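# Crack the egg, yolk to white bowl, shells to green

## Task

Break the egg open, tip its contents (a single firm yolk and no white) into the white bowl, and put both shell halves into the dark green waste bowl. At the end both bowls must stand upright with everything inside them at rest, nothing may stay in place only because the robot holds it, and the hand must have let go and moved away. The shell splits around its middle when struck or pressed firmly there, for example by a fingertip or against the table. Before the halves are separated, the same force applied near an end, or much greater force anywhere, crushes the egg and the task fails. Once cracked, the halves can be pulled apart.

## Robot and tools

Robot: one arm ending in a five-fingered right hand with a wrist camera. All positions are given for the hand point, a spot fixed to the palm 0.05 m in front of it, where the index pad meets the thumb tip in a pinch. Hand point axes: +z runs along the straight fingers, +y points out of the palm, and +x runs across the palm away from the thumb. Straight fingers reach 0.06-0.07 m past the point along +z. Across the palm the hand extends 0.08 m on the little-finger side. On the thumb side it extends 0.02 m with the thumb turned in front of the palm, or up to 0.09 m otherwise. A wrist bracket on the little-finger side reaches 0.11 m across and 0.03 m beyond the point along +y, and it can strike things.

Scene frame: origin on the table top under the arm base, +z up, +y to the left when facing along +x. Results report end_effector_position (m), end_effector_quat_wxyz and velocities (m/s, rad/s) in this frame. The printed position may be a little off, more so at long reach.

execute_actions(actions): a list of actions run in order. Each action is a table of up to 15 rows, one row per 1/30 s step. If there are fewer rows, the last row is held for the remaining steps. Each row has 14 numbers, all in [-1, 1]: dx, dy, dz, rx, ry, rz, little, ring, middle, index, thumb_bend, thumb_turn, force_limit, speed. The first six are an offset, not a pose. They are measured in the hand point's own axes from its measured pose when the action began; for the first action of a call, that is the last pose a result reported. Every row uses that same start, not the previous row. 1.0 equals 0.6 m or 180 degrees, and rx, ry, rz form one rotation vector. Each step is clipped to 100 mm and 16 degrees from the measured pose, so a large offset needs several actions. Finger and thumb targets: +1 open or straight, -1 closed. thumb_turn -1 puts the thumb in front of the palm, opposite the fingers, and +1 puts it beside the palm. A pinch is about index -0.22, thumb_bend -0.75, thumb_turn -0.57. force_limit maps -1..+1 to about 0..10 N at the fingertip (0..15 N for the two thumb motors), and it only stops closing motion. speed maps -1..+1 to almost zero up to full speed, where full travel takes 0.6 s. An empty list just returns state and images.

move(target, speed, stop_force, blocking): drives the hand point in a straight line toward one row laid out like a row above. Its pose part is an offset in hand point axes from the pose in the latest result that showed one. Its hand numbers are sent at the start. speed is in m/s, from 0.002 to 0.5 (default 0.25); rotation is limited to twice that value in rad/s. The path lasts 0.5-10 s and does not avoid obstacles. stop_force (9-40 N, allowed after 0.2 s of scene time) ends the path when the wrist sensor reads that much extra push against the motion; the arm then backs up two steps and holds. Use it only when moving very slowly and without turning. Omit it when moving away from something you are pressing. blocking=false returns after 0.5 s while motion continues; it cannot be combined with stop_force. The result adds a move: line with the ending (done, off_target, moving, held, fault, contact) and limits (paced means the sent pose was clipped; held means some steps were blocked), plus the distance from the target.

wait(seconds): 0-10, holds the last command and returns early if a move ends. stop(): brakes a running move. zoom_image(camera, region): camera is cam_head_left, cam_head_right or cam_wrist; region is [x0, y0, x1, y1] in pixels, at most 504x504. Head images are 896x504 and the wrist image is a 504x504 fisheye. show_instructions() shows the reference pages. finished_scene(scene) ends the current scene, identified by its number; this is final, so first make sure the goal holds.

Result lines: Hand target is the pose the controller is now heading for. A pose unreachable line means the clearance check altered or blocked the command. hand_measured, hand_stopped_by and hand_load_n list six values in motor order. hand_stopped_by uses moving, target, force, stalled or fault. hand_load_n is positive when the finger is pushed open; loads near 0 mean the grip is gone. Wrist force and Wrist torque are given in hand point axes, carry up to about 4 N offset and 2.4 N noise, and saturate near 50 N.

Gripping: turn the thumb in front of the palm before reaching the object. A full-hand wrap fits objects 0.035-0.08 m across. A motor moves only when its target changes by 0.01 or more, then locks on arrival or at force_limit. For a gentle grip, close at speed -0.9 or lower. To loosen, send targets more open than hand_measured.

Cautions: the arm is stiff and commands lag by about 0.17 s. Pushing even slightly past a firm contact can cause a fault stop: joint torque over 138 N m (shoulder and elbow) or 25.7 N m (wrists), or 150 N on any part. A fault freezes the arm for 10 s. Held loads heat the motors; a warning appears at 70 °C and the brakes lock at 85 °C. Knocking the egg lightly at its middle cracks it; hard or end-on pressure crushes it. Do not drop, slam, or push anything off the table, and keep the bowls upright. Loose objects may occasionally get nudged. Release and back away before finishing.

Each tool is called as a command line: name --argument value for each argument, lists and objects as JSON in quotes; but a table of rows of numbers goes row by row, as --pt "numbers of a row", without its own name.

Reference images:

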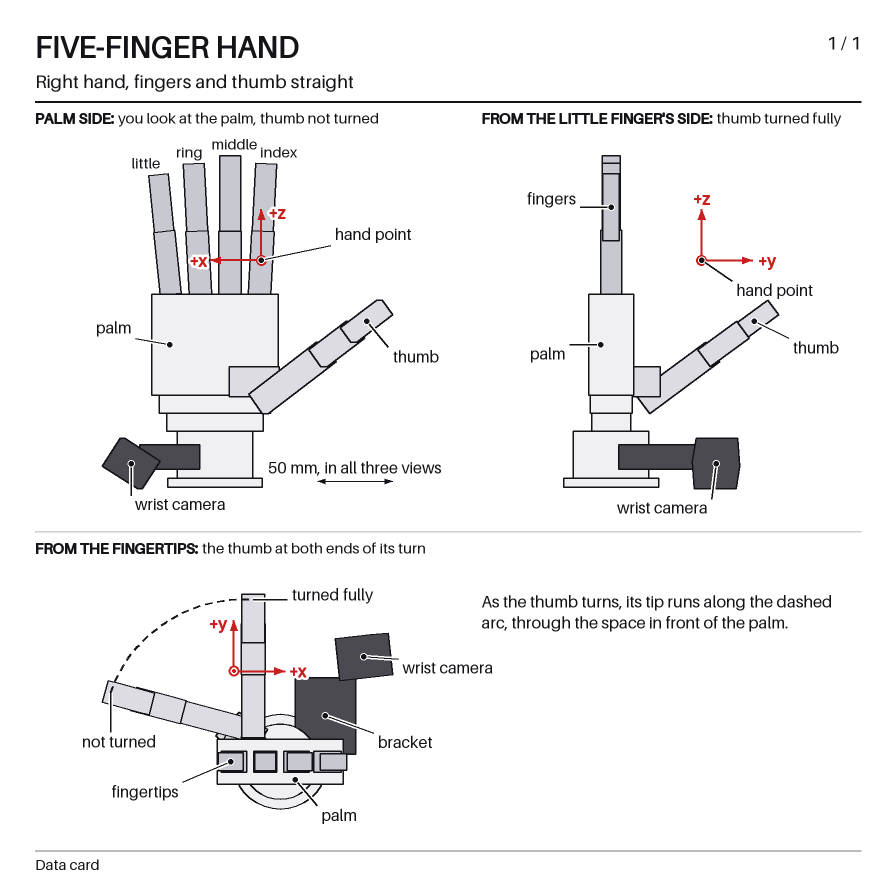

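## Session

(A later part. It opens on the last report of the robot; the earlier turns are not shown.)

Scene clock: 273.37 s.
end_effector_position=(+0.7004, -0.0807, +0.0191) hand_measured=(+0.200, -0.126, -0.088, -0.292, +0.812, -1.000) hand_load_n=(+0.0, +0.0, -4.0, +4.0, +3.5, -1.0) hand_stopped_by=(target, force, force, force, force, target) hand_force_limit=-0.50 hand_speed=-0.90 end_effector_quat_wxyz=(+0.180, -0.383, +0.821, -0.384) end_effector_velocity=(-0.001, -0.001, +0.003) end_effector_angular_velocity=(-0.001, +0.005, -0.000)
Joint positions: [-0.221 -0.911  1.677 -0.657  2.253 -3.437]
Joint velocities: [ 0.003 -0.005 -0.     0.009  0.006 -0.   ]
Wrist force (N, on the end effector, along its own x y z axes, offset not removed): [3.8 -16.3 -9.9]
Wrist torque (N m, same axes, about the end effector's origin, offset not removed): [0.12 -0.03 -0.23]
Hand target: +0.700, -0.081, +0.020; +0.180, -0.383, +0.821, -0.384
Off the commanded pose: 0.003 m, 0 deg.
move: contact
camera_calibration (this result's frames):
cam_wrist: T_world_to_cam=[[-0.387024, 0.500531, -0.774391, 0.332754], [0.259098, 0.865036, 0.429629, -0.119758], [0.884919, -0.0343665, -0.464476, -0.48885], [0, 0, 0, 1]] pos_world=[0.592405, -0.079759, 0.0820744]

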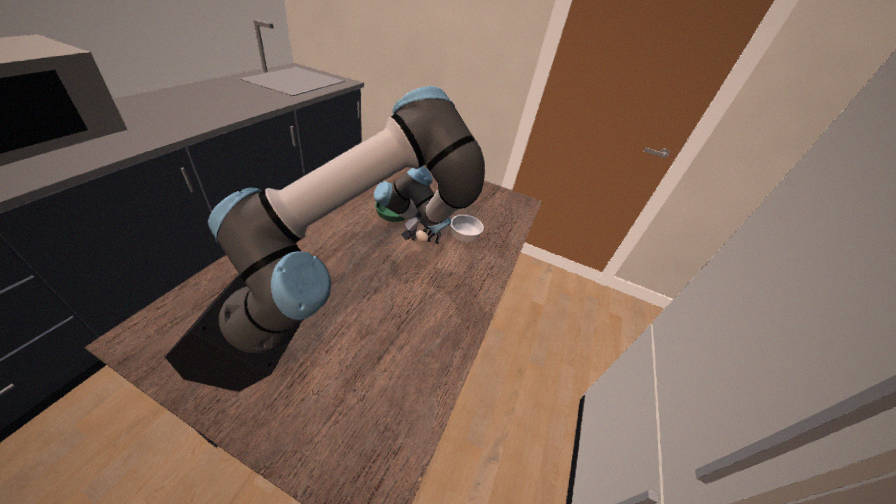

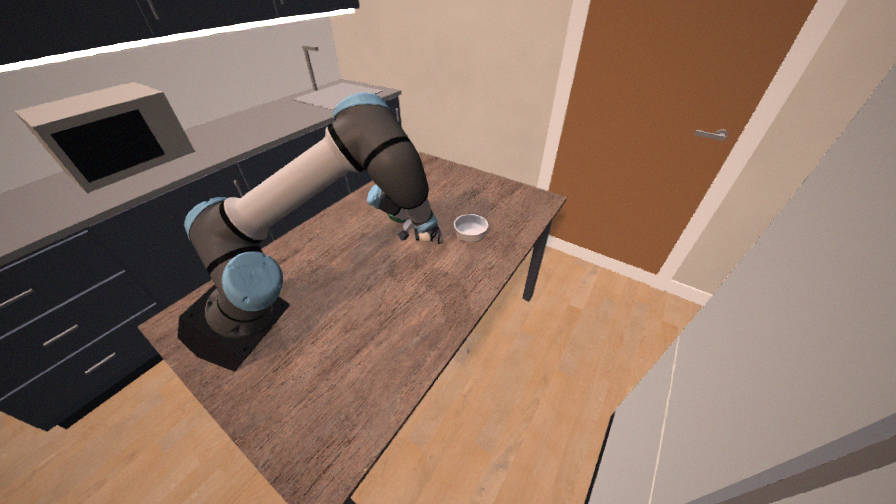

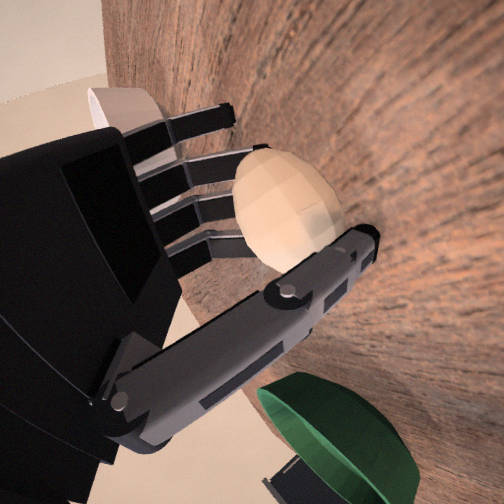

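move --target '[0,-0.012,-0.01,0,0,0,0.2,0.2,0.2,0.2,1,-1,-0.5,0]' --speed 0.02

move --target '[0,-0.13,-0.107,0,0,0,-1,-1,-1,1,-1,-1,-0.5,0]' --speed 0.1

Scene clock: 286.60 s.
end_effector_position=(+0.7004, -0.0807, +0.0281) hand_measured=(+0.200, +0.200, +0.200, +0.200, +1.000, -1.000) hand_load_n=(+0.0, +0.0, +0.0, +0.0, +0.0, +0.0) hand_stopped_by=(target, target, target, target, target, target) hand_force_limit=-0.50 hand_speed=0.00 end_effector_quat_wxyz=(+0.180, -0.383, +0.821, -0.384) end_effector_velocity=(+0.001, -0.000, +0.003) end_effector_angular_velocity=(-0.000, -0.002, -0.001)
Joint positions: [-0.211 -0.924  1.677 -0.644  2.263 -3.436]
Joint velocities: [ 0.003 -0.004  0.     0.002  0.002  0.001]
Wrist force (N, on the end effector, along its own x y z axes, offset not removed): [-3.1 -4.4 -0.2]
Wrist torque (N m, same axes, about the end effector's origin, offset not removed): [-0.44 0.41 -0.34]
Hand target: +0.700, -0.081, +0.028; +0.180, -0.383, +0.821, -0.384
Off the commanded pose: 0.000 m, 0 deg.
move: done
camera_calibration (this result's frames):
cam_wrist: T_world_to_cam=[[-0.387032, 0.500518, -0.774395, 0.339753], [0.259144, 0.865042, 0.429589, -0.123618], [0.884901, -0.0344156, -0.464505, -0.484635], [0, 0, 0, 1]] pos_world=[0.592384, -0.079797, 0.0910928]

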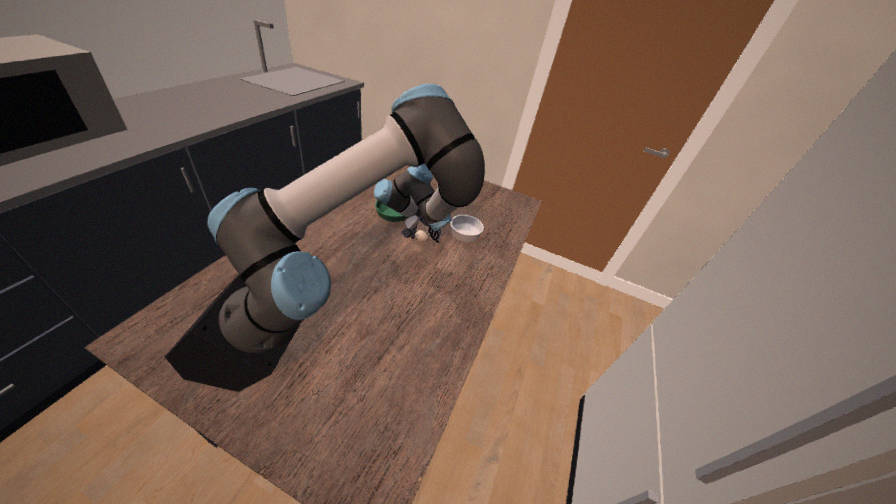

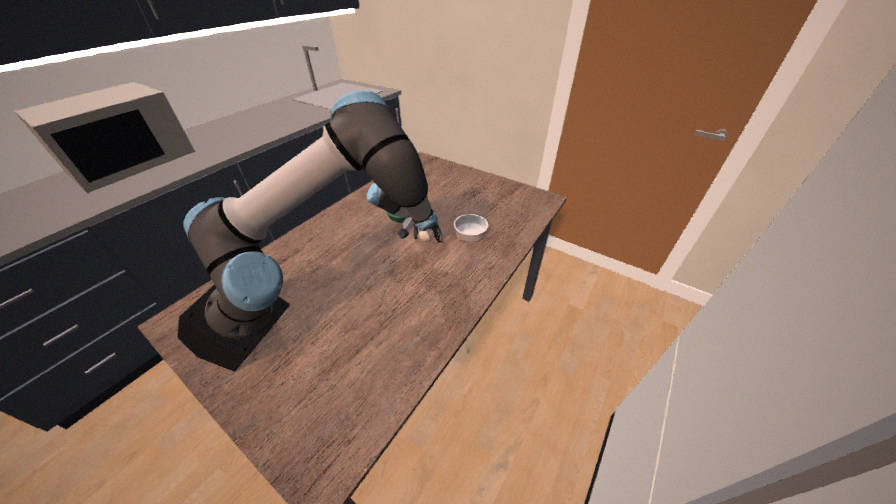

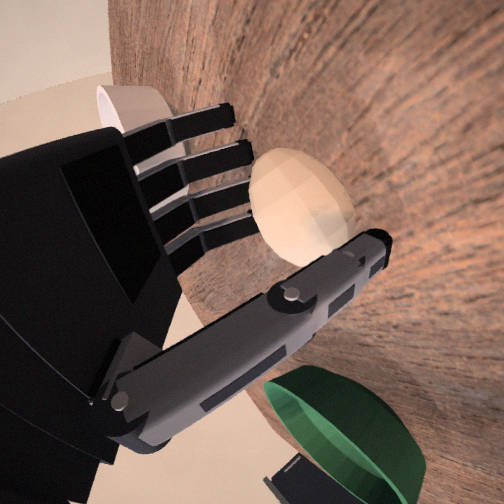

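Scene clock: 288.13 s.
end_effector_position=(+0.7008, -0.0813, +0.1287) hand_measured=(-1.000, -0.182, -0.118, +1.000, +0.818, -1.000) hand_load_n=(+0.0, +6.0, +7.5, +0.0, +15.0, +7.0) hand_stopped_by=(target, force, force, target, force, target) hand_force_limit=-0.50 hand_speed=0.00 end_effector_quat_wxyz=(+0.180, -0.383, +0.820, -0.384) end_effector_velocity=(-0.000, -0.001, +0.002) end_effector_angular_velocity=(-0.001, +0.002, -0.002)
Joint positions: [-0.098 -1.052  1.649 -0.476  2.375 -3.419]
Joint velocities: [ 0.002 -0.002 -0.002  0.005  0.005  0.001]
Wrist force (N, on the end effector, along its own x y z axes, offset not removed): [1.8 -1.1 0.3]
Wrist torque (N m, same axes, about the end effector's origin, offset not removed): [-0.17 -0.48 -0.02]
Hand target: +0.701, -0.081, +0.129; +0.180, -0.383, +0.820, -0.384
Off the commanded pose: 0.000 m, 0 deg.
move: done
camera_calibration (this result's frames):
cam_wrist: T_world_to_cam=[[-0.387018, 0.500308, -0.774538, 0.418113], [0.259072, 0.865161, 0.429393, -0.166355], [0.884929, -0.0344786, -0.464448, -0.438292], [0, 0, 0, 1]] pos_world=[0.592772, -0.0803729, 0.191712]

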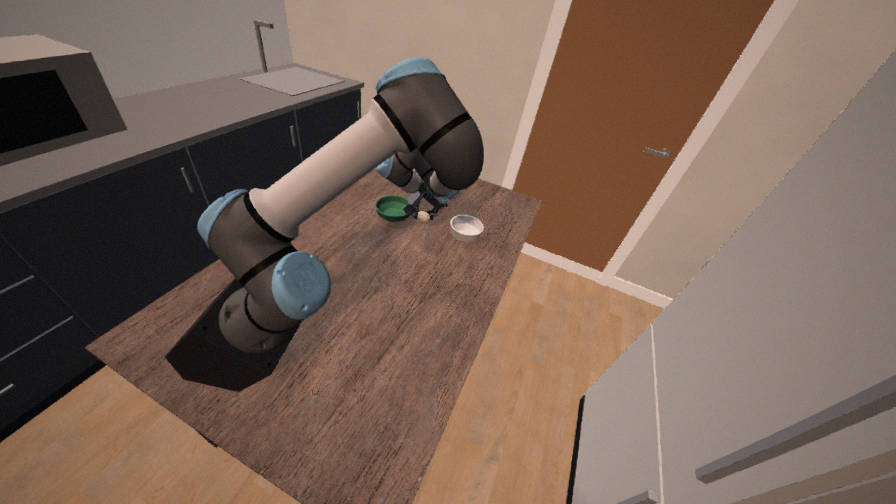

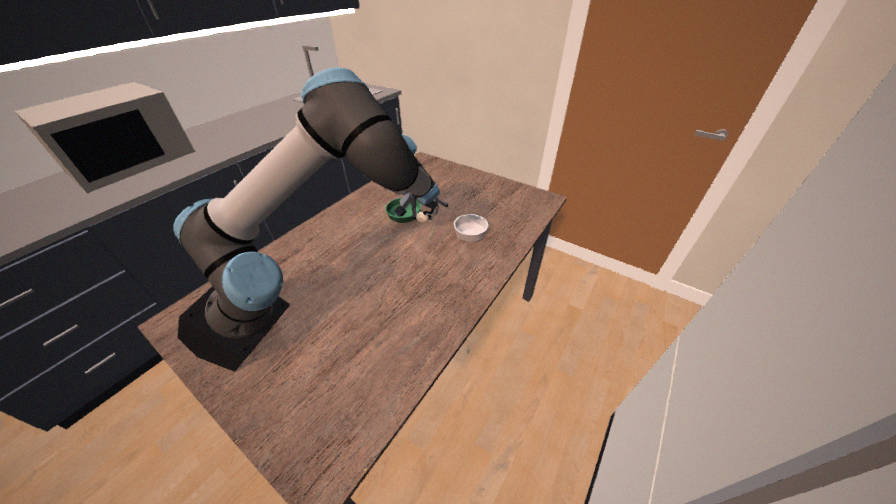

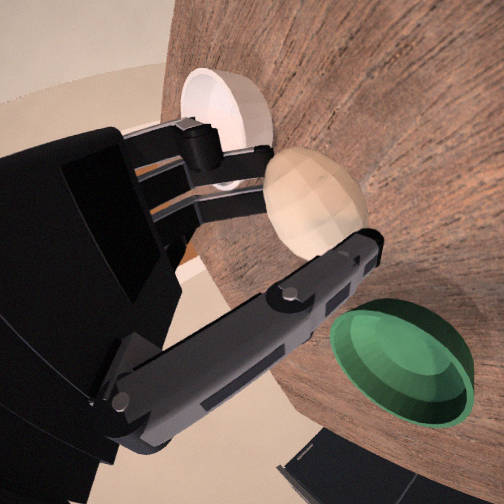

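zoom_image --camera "cam_wrist" --region '[200,100,420,300]'

zoom_image --camera "cam_head_right" --region '[370,170,490,250]'

Region (200, 100, 420, 300) of cam_wrist's 504x504 image, scaled by 2.291, with more detail than that image has; it fills the top 458 rows of this view, and the rest is white.

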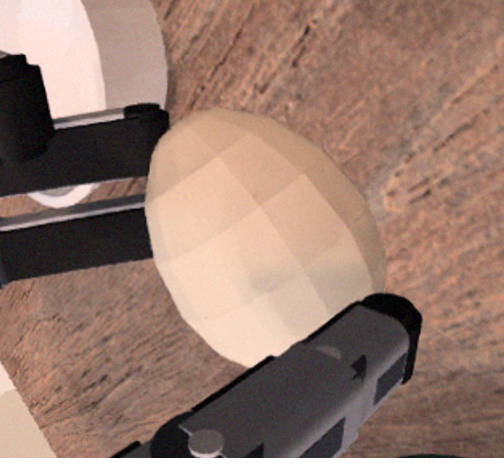

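Region (370, 170, 490, 250) of cam_head_right's 896x504 image, scaled by 4.200, with more detail than that image has.

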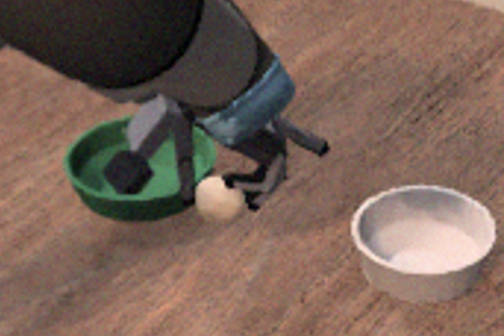

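move --target '[0,0.128,0.107,0,0,0,-1,-1,-1,1,-1,-1,-0.5,0]' --speed 0.08

move --target '[0,0,0,0,0,0,0.2,0.2,0.2,0.2,1,-1,-0.5,0]'

move --target '[0,-0.15,-0.125,0,0,0,0.2,0.2,0.2,0.2,1,-1,-0.5,0]' --speed 0.1

Scene clock: 314.73 s.
end_effector_position=(+0.7010, -0.0812, +0.0290) hand_measured=(-1.000, -0.182, -0.118, +1.000, +0.818, -1.000) hand_load_n=(+0.0, +3.5, +3.0, +0.0, +14.0, +4.0) hand_stopped_by=(target, force, force, target, force, target) hand_force_limit=-0.50 hand_speed=0.00 end_effector_quat_wxyz=(+0.180, -0.383, +0.821, -0.384) end_effector_velocity=(+0.000, +0.000, -0.002) end_effector_angular_velocity=(+0.001, +0.000, +0.001)
Joint positions: [-0.211 -0.925  1.676 -0.641  2.263 -3.436]
Joint velocities: [-0.003  0.004 -0.001 -0.002 -0.004 -0.   ]
Wrist force (N, on the end effector, along its own x y z axes, offset not removed): [1.7 -12.2 -12.0]
Wrist torque (N m, same axes, about the end effector's origin, offset not removed): [-0.51 0.31 -0.65]
Hand target: +0.701, -0.081, +0.029; +0.180, -0.383, +0.821, -0.384
Off the commanded pose: 0.000 m, 0 deg.
move: done
camera_calibration (this result's frames):
cam_wrist: T_world_to_cam=[[-0.387037, 0.50049, -0.774411, 0.340881], [0.259092, 0.86506, 0.429585, -0.123687], [0.884915, -0.0343784, -0.464483, -0.484753], [0, 0, 0, 1]] pos_world=[0.592945, -0.0802756, 0.091957]

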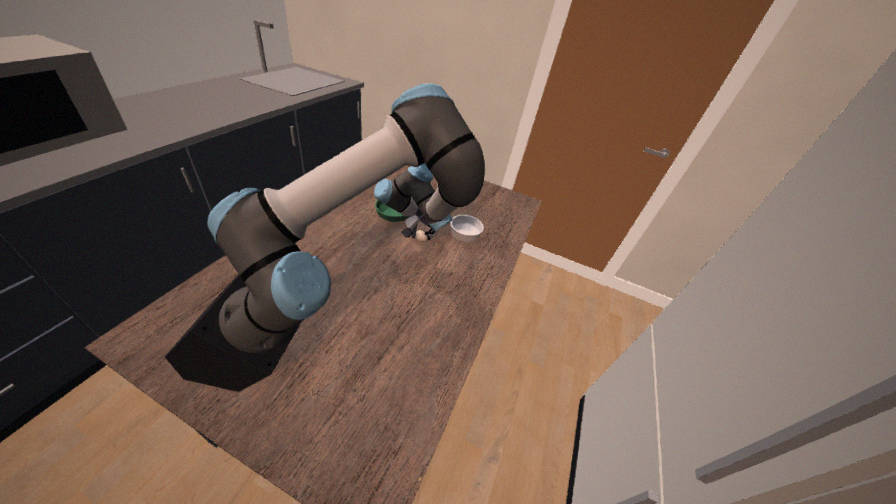

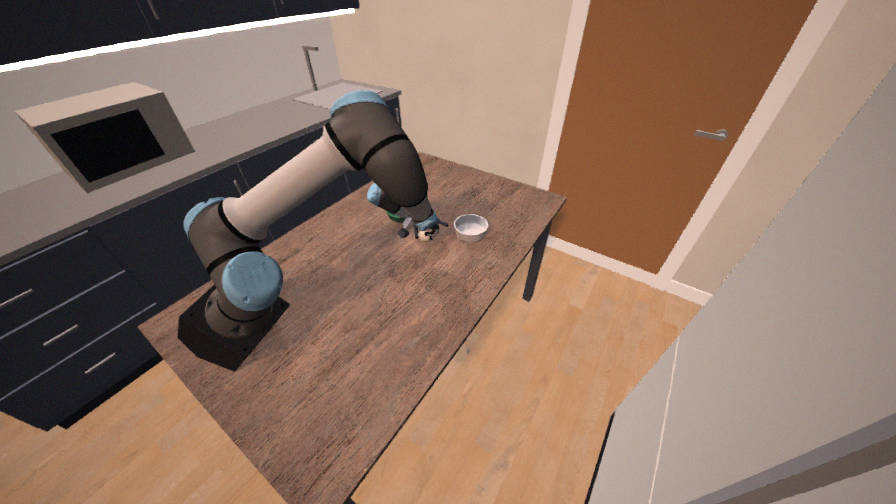

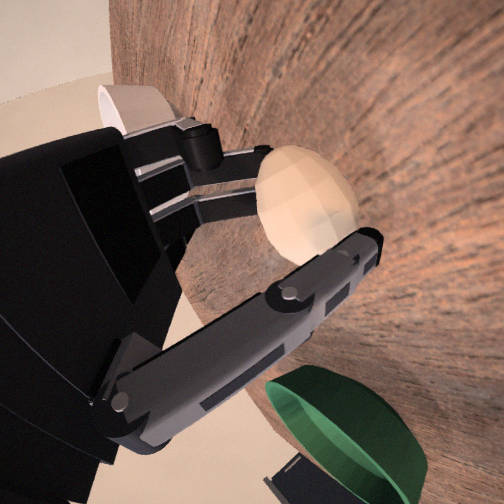

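Scene clock: 315.73 s.
end_effector_position=(+0.7010, -0.0813, +0.0289) hand_measured=(+0.200, +0.200, +0.200, +0.200, +1.000, -1.000) hand_load_n=(+0.0, +0.0, +0.0, +0.0, +0.0, +0.0) hand_stopped_by=(target, target, target, target, target, target) hand_force_limit=-0.50 hand_speed=0.00 end_effector_quat_wxyz=(+0.180, -0.383, +0.821, -0.384) end_effector_velocity=(+0.000, -0.001, +0.000) end_effector_angular_velocity=(-0.001, -0.000, -0.002)
Joint positions: [-0.211 -0.925  1.676 -0.641  2.263 -3.436]
Joint velocities: [ 0.    -0.001 -0.001  0.     0.002  0.   ]
Wrist force (N, on the end effector, along its own x y z axes, offset not removed): [-1.6 -4.7 -0.5]
Wrist torque (N m, same axes, about the end effector's origin, offset not removed): [-0.73 0.16 -0.44]
Hand target: +0.701, -0.081, +0.029; +0.180, -0.383, +0.821, -0.384
Off the commanded pose: 0.000 m, 0 deg.
move: done
camera_calibration (this result's frames):
cam_wrist: T_world_to_cam=[[-0.387047, 0.500493, -0.774404, 0.340876], [0.25914, 0.865056, 0.429563, -0.123633], [0.884896, -0.0344172, -0.464515, -0.484777], [0, 0, 0, 1]] pos_world=[0.592951, -0.0803416, 0.091897]

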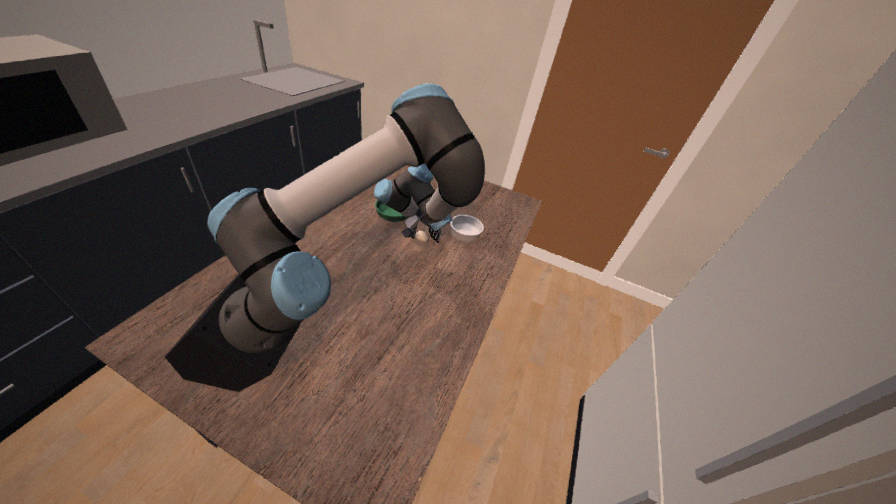

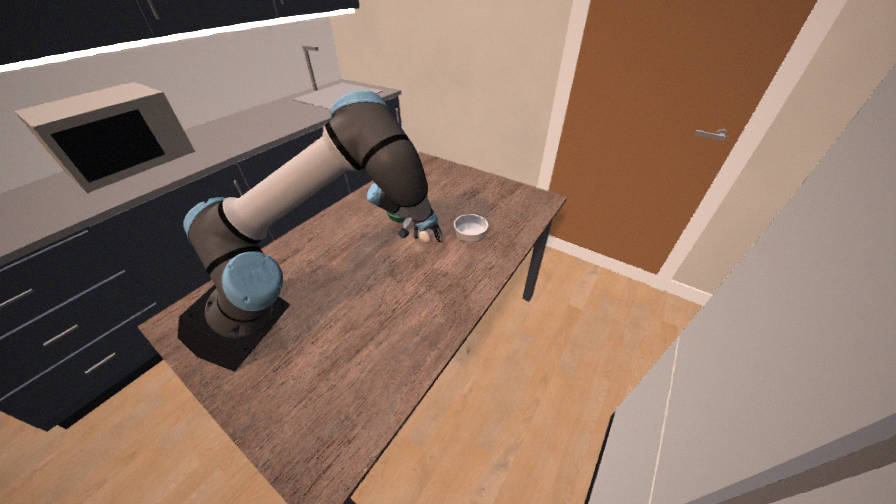

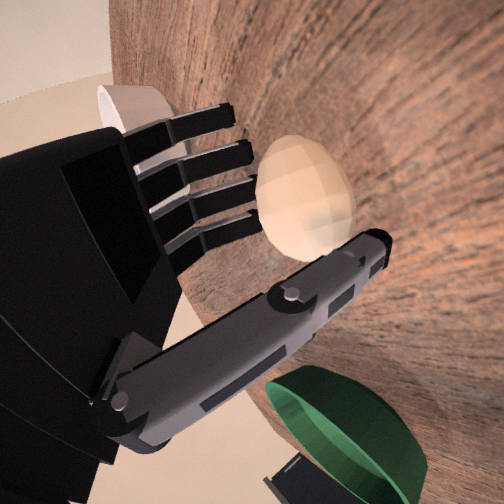

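Scene clock: 317.43 s.
end_effector_position=(+0.7009, -0.0815, +0.1456) hand_measured=(+0.200, +0.200, +0.200, +0.200, +1.000, -1.000) hand_load_n=(+0.0, +0.0, +0.0, +0.0, +0.0, +0.0) hand_stopped_by=(target, target, target, target, target, target) hand_force_limit=-0.50 hand_speed=0.00 end_effector_quat_wxyz=(+0.180, -0.383, +0.820, -0.384) end_effector_velocity=(+0.001, -0.000, +0.003) end_effector_angular_velocity=(+0.000, -0.001, -0.001)
Joint positions: [-0.079 -1.07   1.638 -0.445  2.395 -3.415]
Joint velocities: [ 0.004 -0.003 -0.003  0.006  0.004  0.001]
Wrist force (N, on the end effector, along its own x y z axes, offset not removed): [1.5 -2.4 -0.2]
Wrist torque (N m, same axes, about the end effector's origin, offset not removed): [-0.42 -0.23 0.06]
Hand target: +0.701, -0.081, +0.146; +0.180, -0.383, +0.820, -0.384
Off the commanded pose: 0.000 m, 0 deg.
move: done
camera_calibration (this result's frames):
cam_wrist: T_world_to_cam=[[-0.38703, 0.500252, -0.774568, 0.431354], [0.259061, 0.865193, 0.429336, -0.173472], [0.884927, -0.0344947, -0.464451, -0.430512], [0, 0, 0, 1]] pos_world=[0.592858, -0.0805489, 0.20864]

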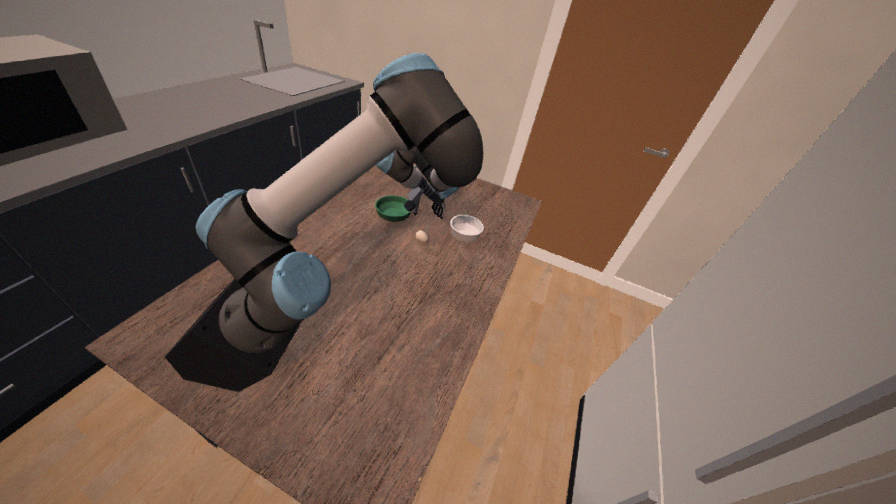

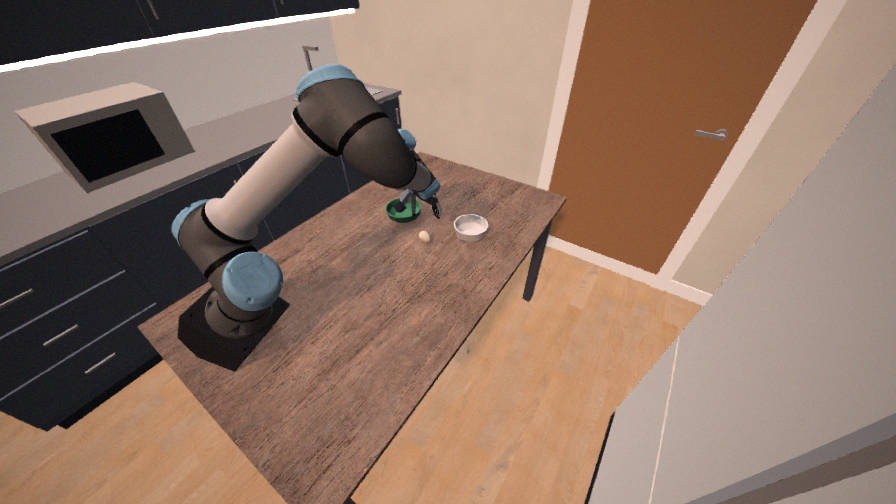

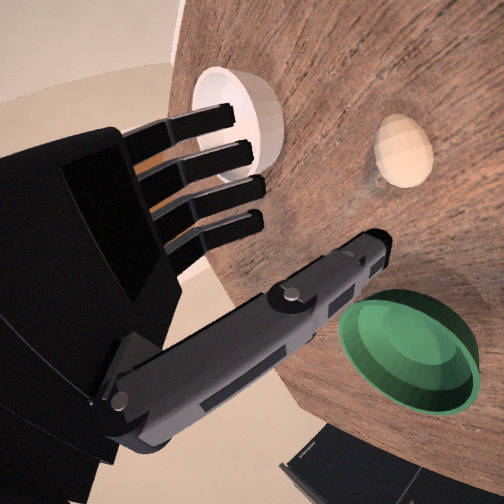

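move --target '[0.048,0.083,-0.085,-0.278,0,0,-1,-1,-1,1,-1,1,-0.5,0]' --speed 0.2

zoom_image --camera "cam_head_right" --region '[340,130,540,270]'

zoom_image --camera "cam_head_left" --region '[340,130,540,270]'

Scene clock: 340.70 s.
end_effector_position=(+0.6282, -0.0581, +0.1400) hand_measured=(-1.000, -1.000, -1.000, +1.000, -1.000, +1.000) hand_load_n=(+0.0, +0.0, +0.0, +0.0, +0.0, +0.0) hand_stopped_by=(target, target, target, target, target, target) hand_force_limit=-0.50 hand_speed=0.00 end_effector_quat_wxyz=(+0.002, -0.424, +0.906, -0.002) end_effector_velocity=(-0.001, +0.000, -0.001) end_effector_angular_velocity=(+0.007, +0.014, +0.000)
Joint positions: [-0.178 -0.784  1.018  1.018  2.203 -2.666]
Joint velocities: [-0.003  0.009 -0.013  0.02  -0.005  0.007]
Wrist force (N, on the end effector, along its own x y z axes, offset not removed): [-2.2 -0.4 1.6]
Wrist torque (N m, same axes, about the end effector's origin, offset not removed): [0.07 0.08 -0.24]
Hand target: +0.628, -0.058, +0.140; +0.001, -0.424, +0.906, -0.001
Off the commanded pose: 0.000 m, 0 deg.
move: done
camera_calibration (this result's frames):
cam_wrist: T_world_to_cam=[[-0.674089, 0.738185, -0.0262009, 0.476541], [0.607103, 0.573897, 0.549607, -0.424868], [0.420749, 0.354578, -0.835012, -0.00197095], [0, 0, 0, 1]] pos_world=[0.579999, -0.107246, 0.244351]

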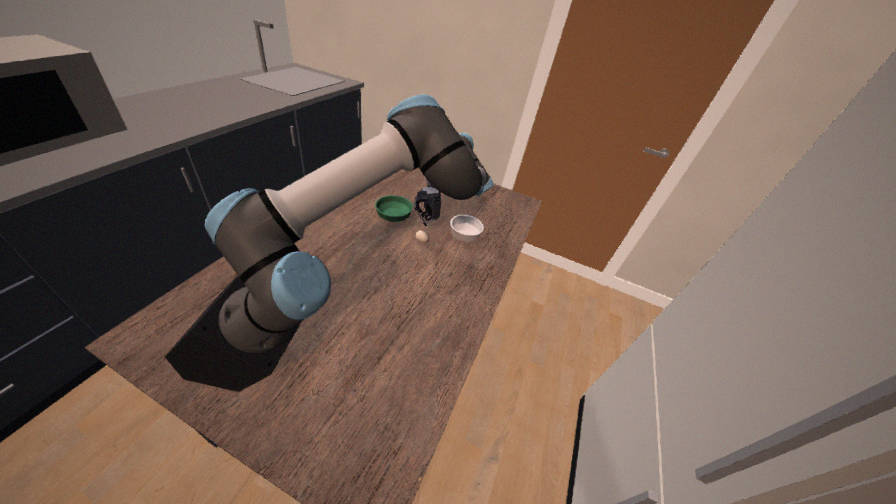

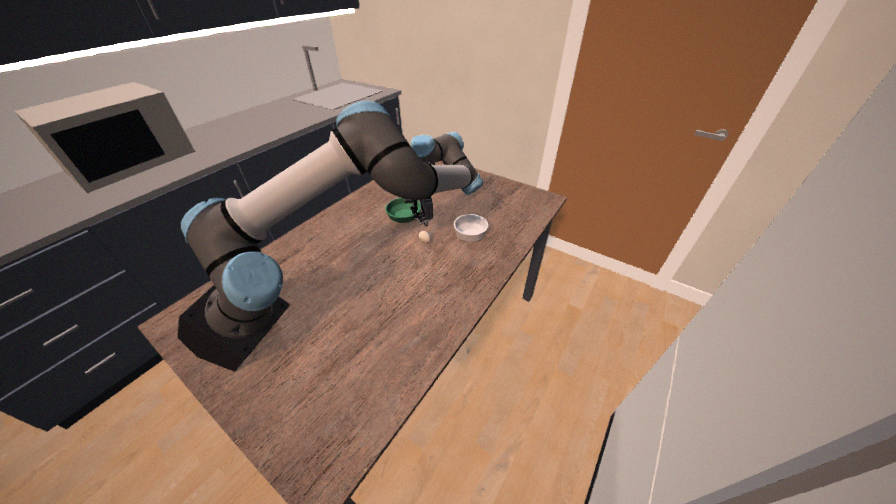

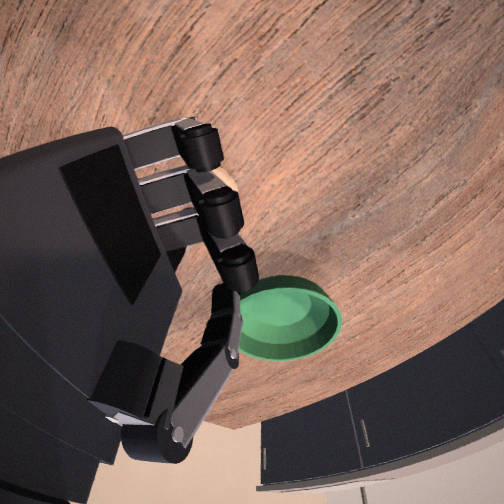

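Region (340, 130, 540, 270) of cam_head_right's 896x504 image, scaled by 2.520, with more detail than that image has; it fills the top 353 rows of this view, and the rest is white.

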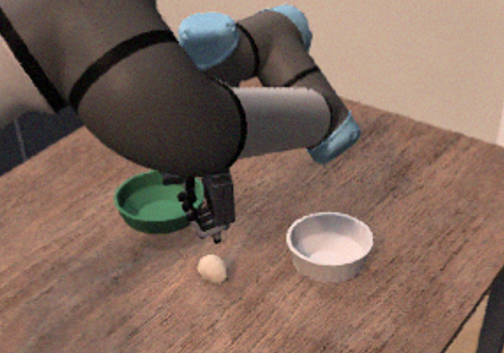

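Region (340, 130, 540, 270) of cam_head_left's 896x504 image, scaled by 2.520, with more detail than that image has; it fills the top 353 rows of this view, and the rest is white.

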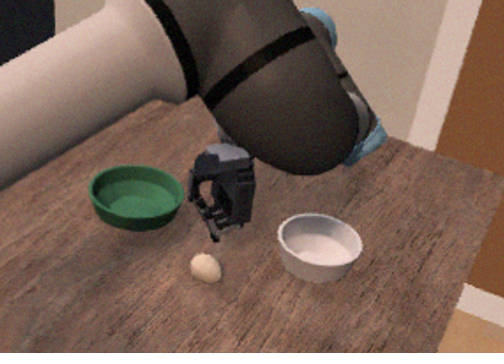

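move --target '[0,0,0.035,0,0,0,-1,-1,-1,1,-1,1,-0.5,0]' --speed 0.05

zoom_image --camera "cam_head_right" --region '[380,180,480,250]'

zoom_image --camera "cam_head_left" --region '[380,180,480,250]'

Scene clock: 358.47 s.
end_effector_position=(+0.6283, -0.0581, +0.1193) hand_measured=(-1.000, -1.000, -1.000, +1.000, -1.000, +1.000) hand_load_n=(+0.0, +0.0, +0.0, +0.0, +0.0, +0.0) hand_stopped_by=(target, target, target, target, target, target) hand_force_limit=-0.50 hand_speed=0.00 end_effector_quat_wxyz=(+0.002, -0.424, +0.906, -0.002) end_effector_velocity=(-0.000, +0.001, -0.003) end_effector_angular_velocity=(-0.000, -0.000, +0.001)
Joint positions: [-0.198 -0.768  1.028  0.978  2.196 -2.69 ]
Joint velocities: [-0.002  0.002  0.003 -0.006 -0.    -0.003]
Wrist force (N, on the end effector, along its own x y z axes, offset not removed): [-0.9 -2.2 -4.2]
Wrist torque (N m, same axes, about the end effector's origin, offset not removed): [-0.20 0.15 -0.25]
Hand target: +0.628, -0.058, +0.119; +0.002, -0.424, +0.906, -0.002
Off the commanded pose: 0.000 m, 0 deg.
move: done
camera_calibration (this result's frames):
cam_wrist: T_world_to_cam=[[-0.67408, 0.738197, -0.0261153, 0.476053], [0.607155, 0.573863, 0.549585, -0.413581], [0.420689, 0.354608, -0.835029, -0.019211], [0, 0, 0, 1]] pos_world=[0.580088, -0.10727, 0.223689]

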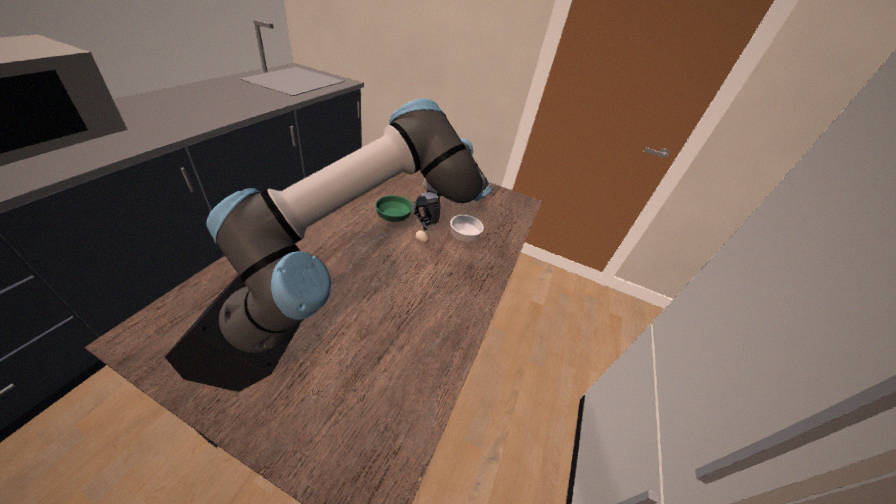

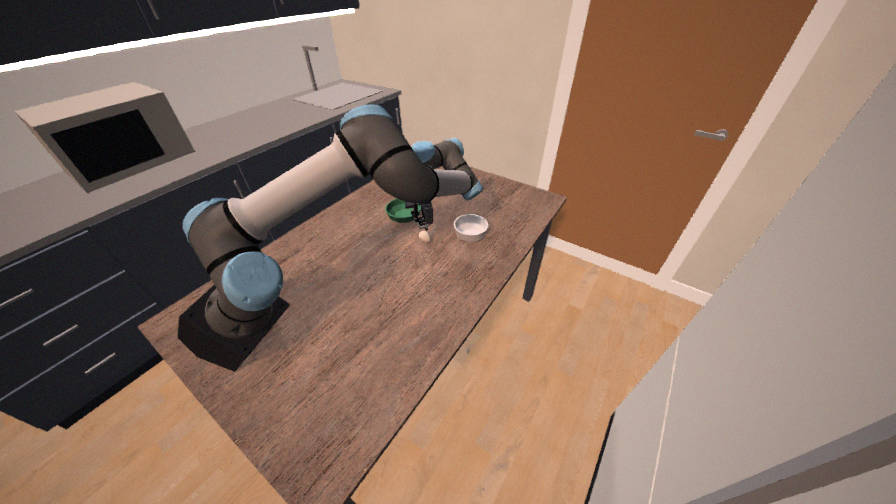

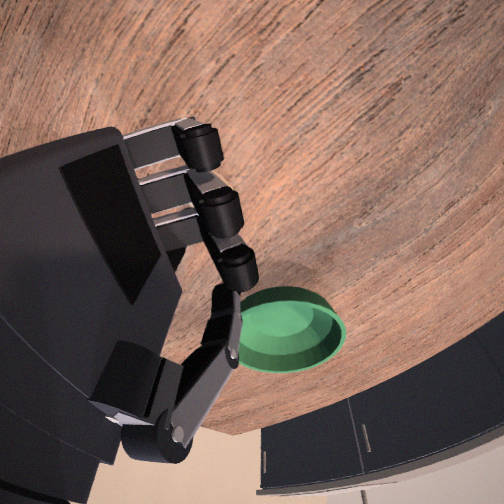

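Region (380, 180, 480, 250) of cam_head_right's 896x504 image, scaled by 5.040, with more detail than that image has; it fills the top 353 rows of this view, and the rest is white.

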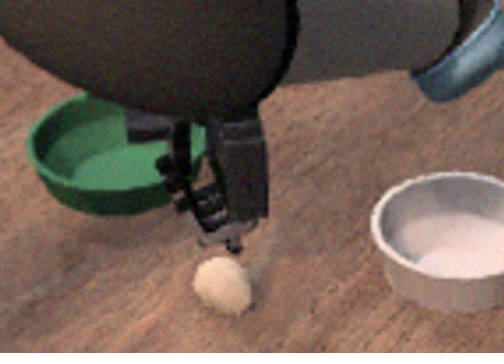

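Region (380, 180, 480, 250) of cam_head_left's 896x504 image, scaled by 5.040, with more detail than that image has; it fills the top 353 rows of this view, and the rest is white.

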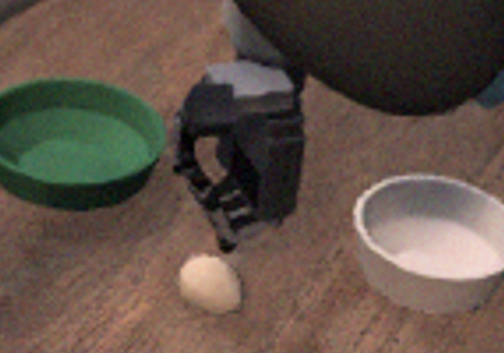

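move --target '[0,0,0,0.389,0,0,1,1,1,1,1,1,-0.5,0]' --speed 0.2

move --target '[-0.027,0.12,0.029,0,0,0,1,1,1,1,1,1,-0.5,0]' --speed 0.05

zoom_image --camera "cam_head_right" --region '[360,170,500,260]'

Scene clock: 396.17 s.
end_effector_position=(+0.6279, -0.0582, +0.1195) hand_measured=(+1.000, +1.000, +1.000, +1.000, +1.000, +1.000) hand_load_n=(+0.0, +0.0, +0.0, +0.0, +0.0, +0.0) hand_stopped_by=(target, target, target, target, target, target) hand_force_limit=-0.50 hand_speed=0.00 end_effector_quat_wxyz=(+0.244, -0.346, +0.742, -0.520) end_effector_velocity=(+0.001, -0.000, -0.000) end_effector_angular_velocity=(-0.009, -0.011, -0.001)
Joint positions: [-0.116 -1.07   2.145 -1.378  2.213 -3.701]
Joint velocities: [-0.002  0.008  0.005 -0.029 -0.009 -0.008]
Wrist force (N, on the end effector, along its own x y z axes, offset not removed): [0.0 -3.6 -0.4]
Wrist torque (N m, same axes, about the end effector's origin, offset not removed): [-0.38 -0.02 0.00]
Hand target: +0.628, -0.058, +0.119; +0.244, -0.346, +0.741, -0.521
Off the commanded pose: 0.001 m, 0 deg.
move: done
camera_calibration (this result's frames):
cam_wrist: T_world_to_cam=[[-0.154991, 0.307261, -0.938919, 0.233975], [0.163365, 0.94529, 0.282379, -0.0811585], [0.974315, -0.10962, -0.196707, -0.469738], [0, 0, 0, 1]] pos_world=[0.507195, -0.0466658, 0.1502]

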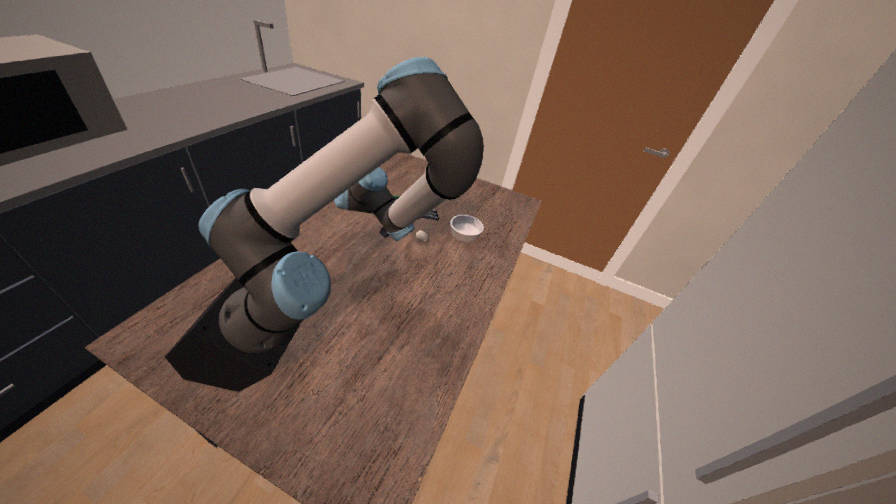

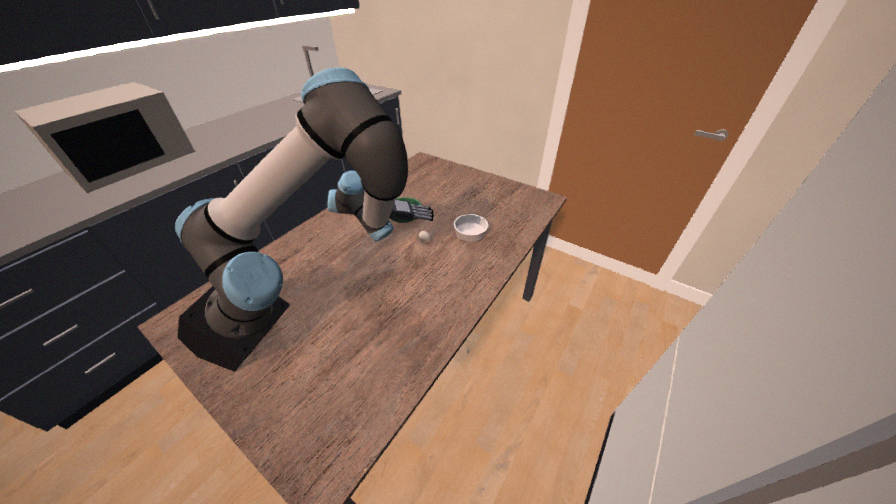

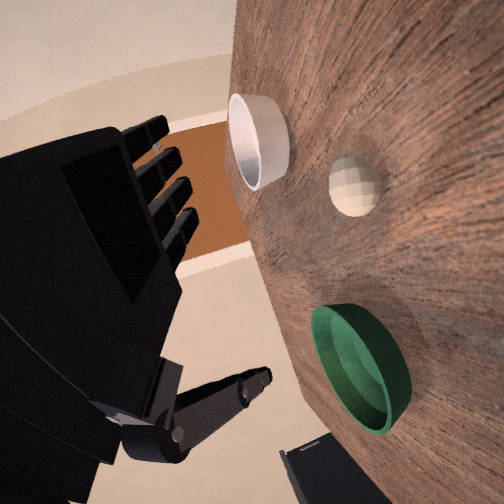

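Scene clock: 398.13 s.
end_effector_position=(+0.6322, -0.0406, +0.0463) hand_measured=(+1.000, +1.000, +1.000, +1.000, +1.000, +1.000) hand_load_n=(+0.0, +0.0, +0.0, +0.0, +0.0, +0.0) hand_stopped_by=(target, target, target, target, target, target) hand_force_limit=-0.50 hand_speed=0.00 end_effector_quat_wxyz=(+0.244, -0.346, +0.742, -0.520) end_effector_velocity=(-0.000, +0.002, -0.002) end_effector_angular_velocity=(+0.000, +0.000, +0.004)
Joint positions: [-0.184 -0.889  2.105 -1.506  2.148 -3.677]
Joint velocities: [ 0.     0.007 -0.002 -0.002 -0.002  0.   ]
Wrist force (N, on the end effector, along its own x y z axes, offset not removed): [-3.7 1.3 0.1]
Wrist torque (N m, same axes, about the end effector's origin, offset not removed): [0.43 0.38 -0.08]
Hand target: +0.632, -0.041, +0.046; +0.244, -0.346, +0.742, -0.520
Off the commanded pose: 0.000 m, 0 deg.
move: done
camera_calibration (this result's frames):
cam_wrist: T_world_to_cam=[[-0.154996, 0.307388, -0.938876, 0.160471], [0.163398, 0.945249, 0.282499, -0.0778879], [0.974309, -0.109624, -0.196736, -0.486364], [0, 0, 0, 1]] pos_world=[0.511468, -0.0290204, 0.07698]

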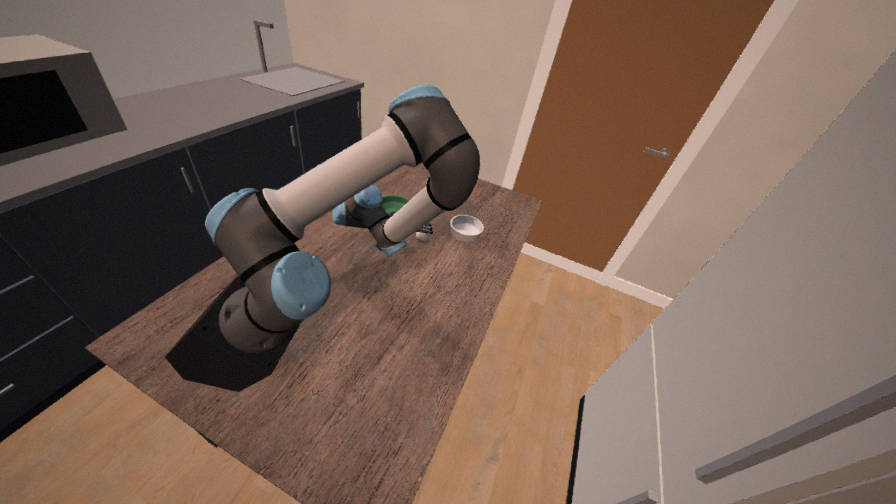

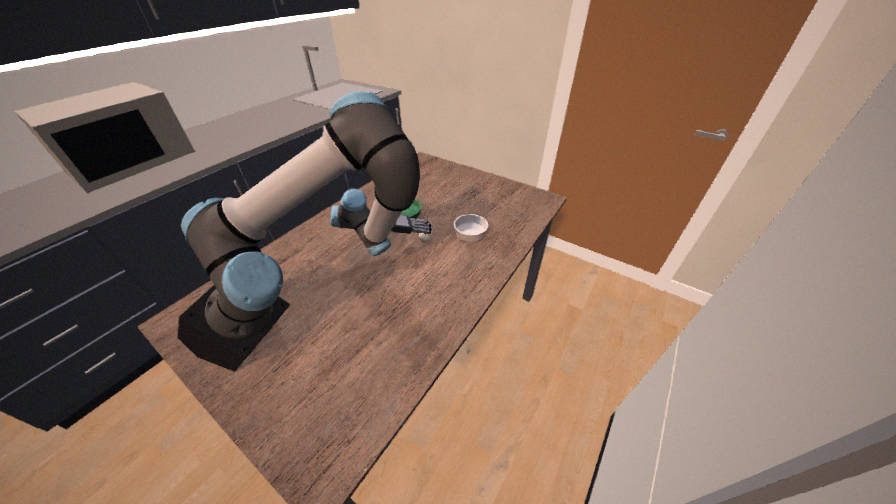

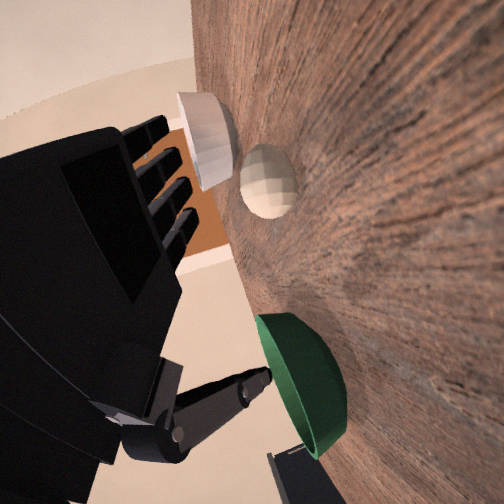

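Region (360, 170, 500, 260) of cam_head_right's 896x504 image, scaled by 3.600, with more detail than that image has; it fills the top 324 rows of this view, and the rest is white.

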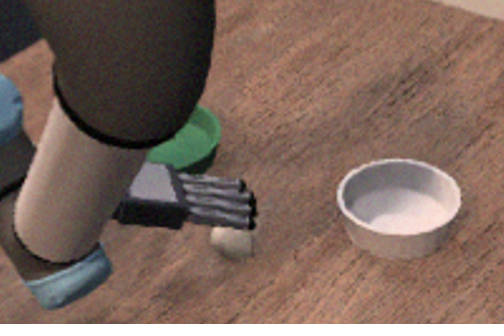

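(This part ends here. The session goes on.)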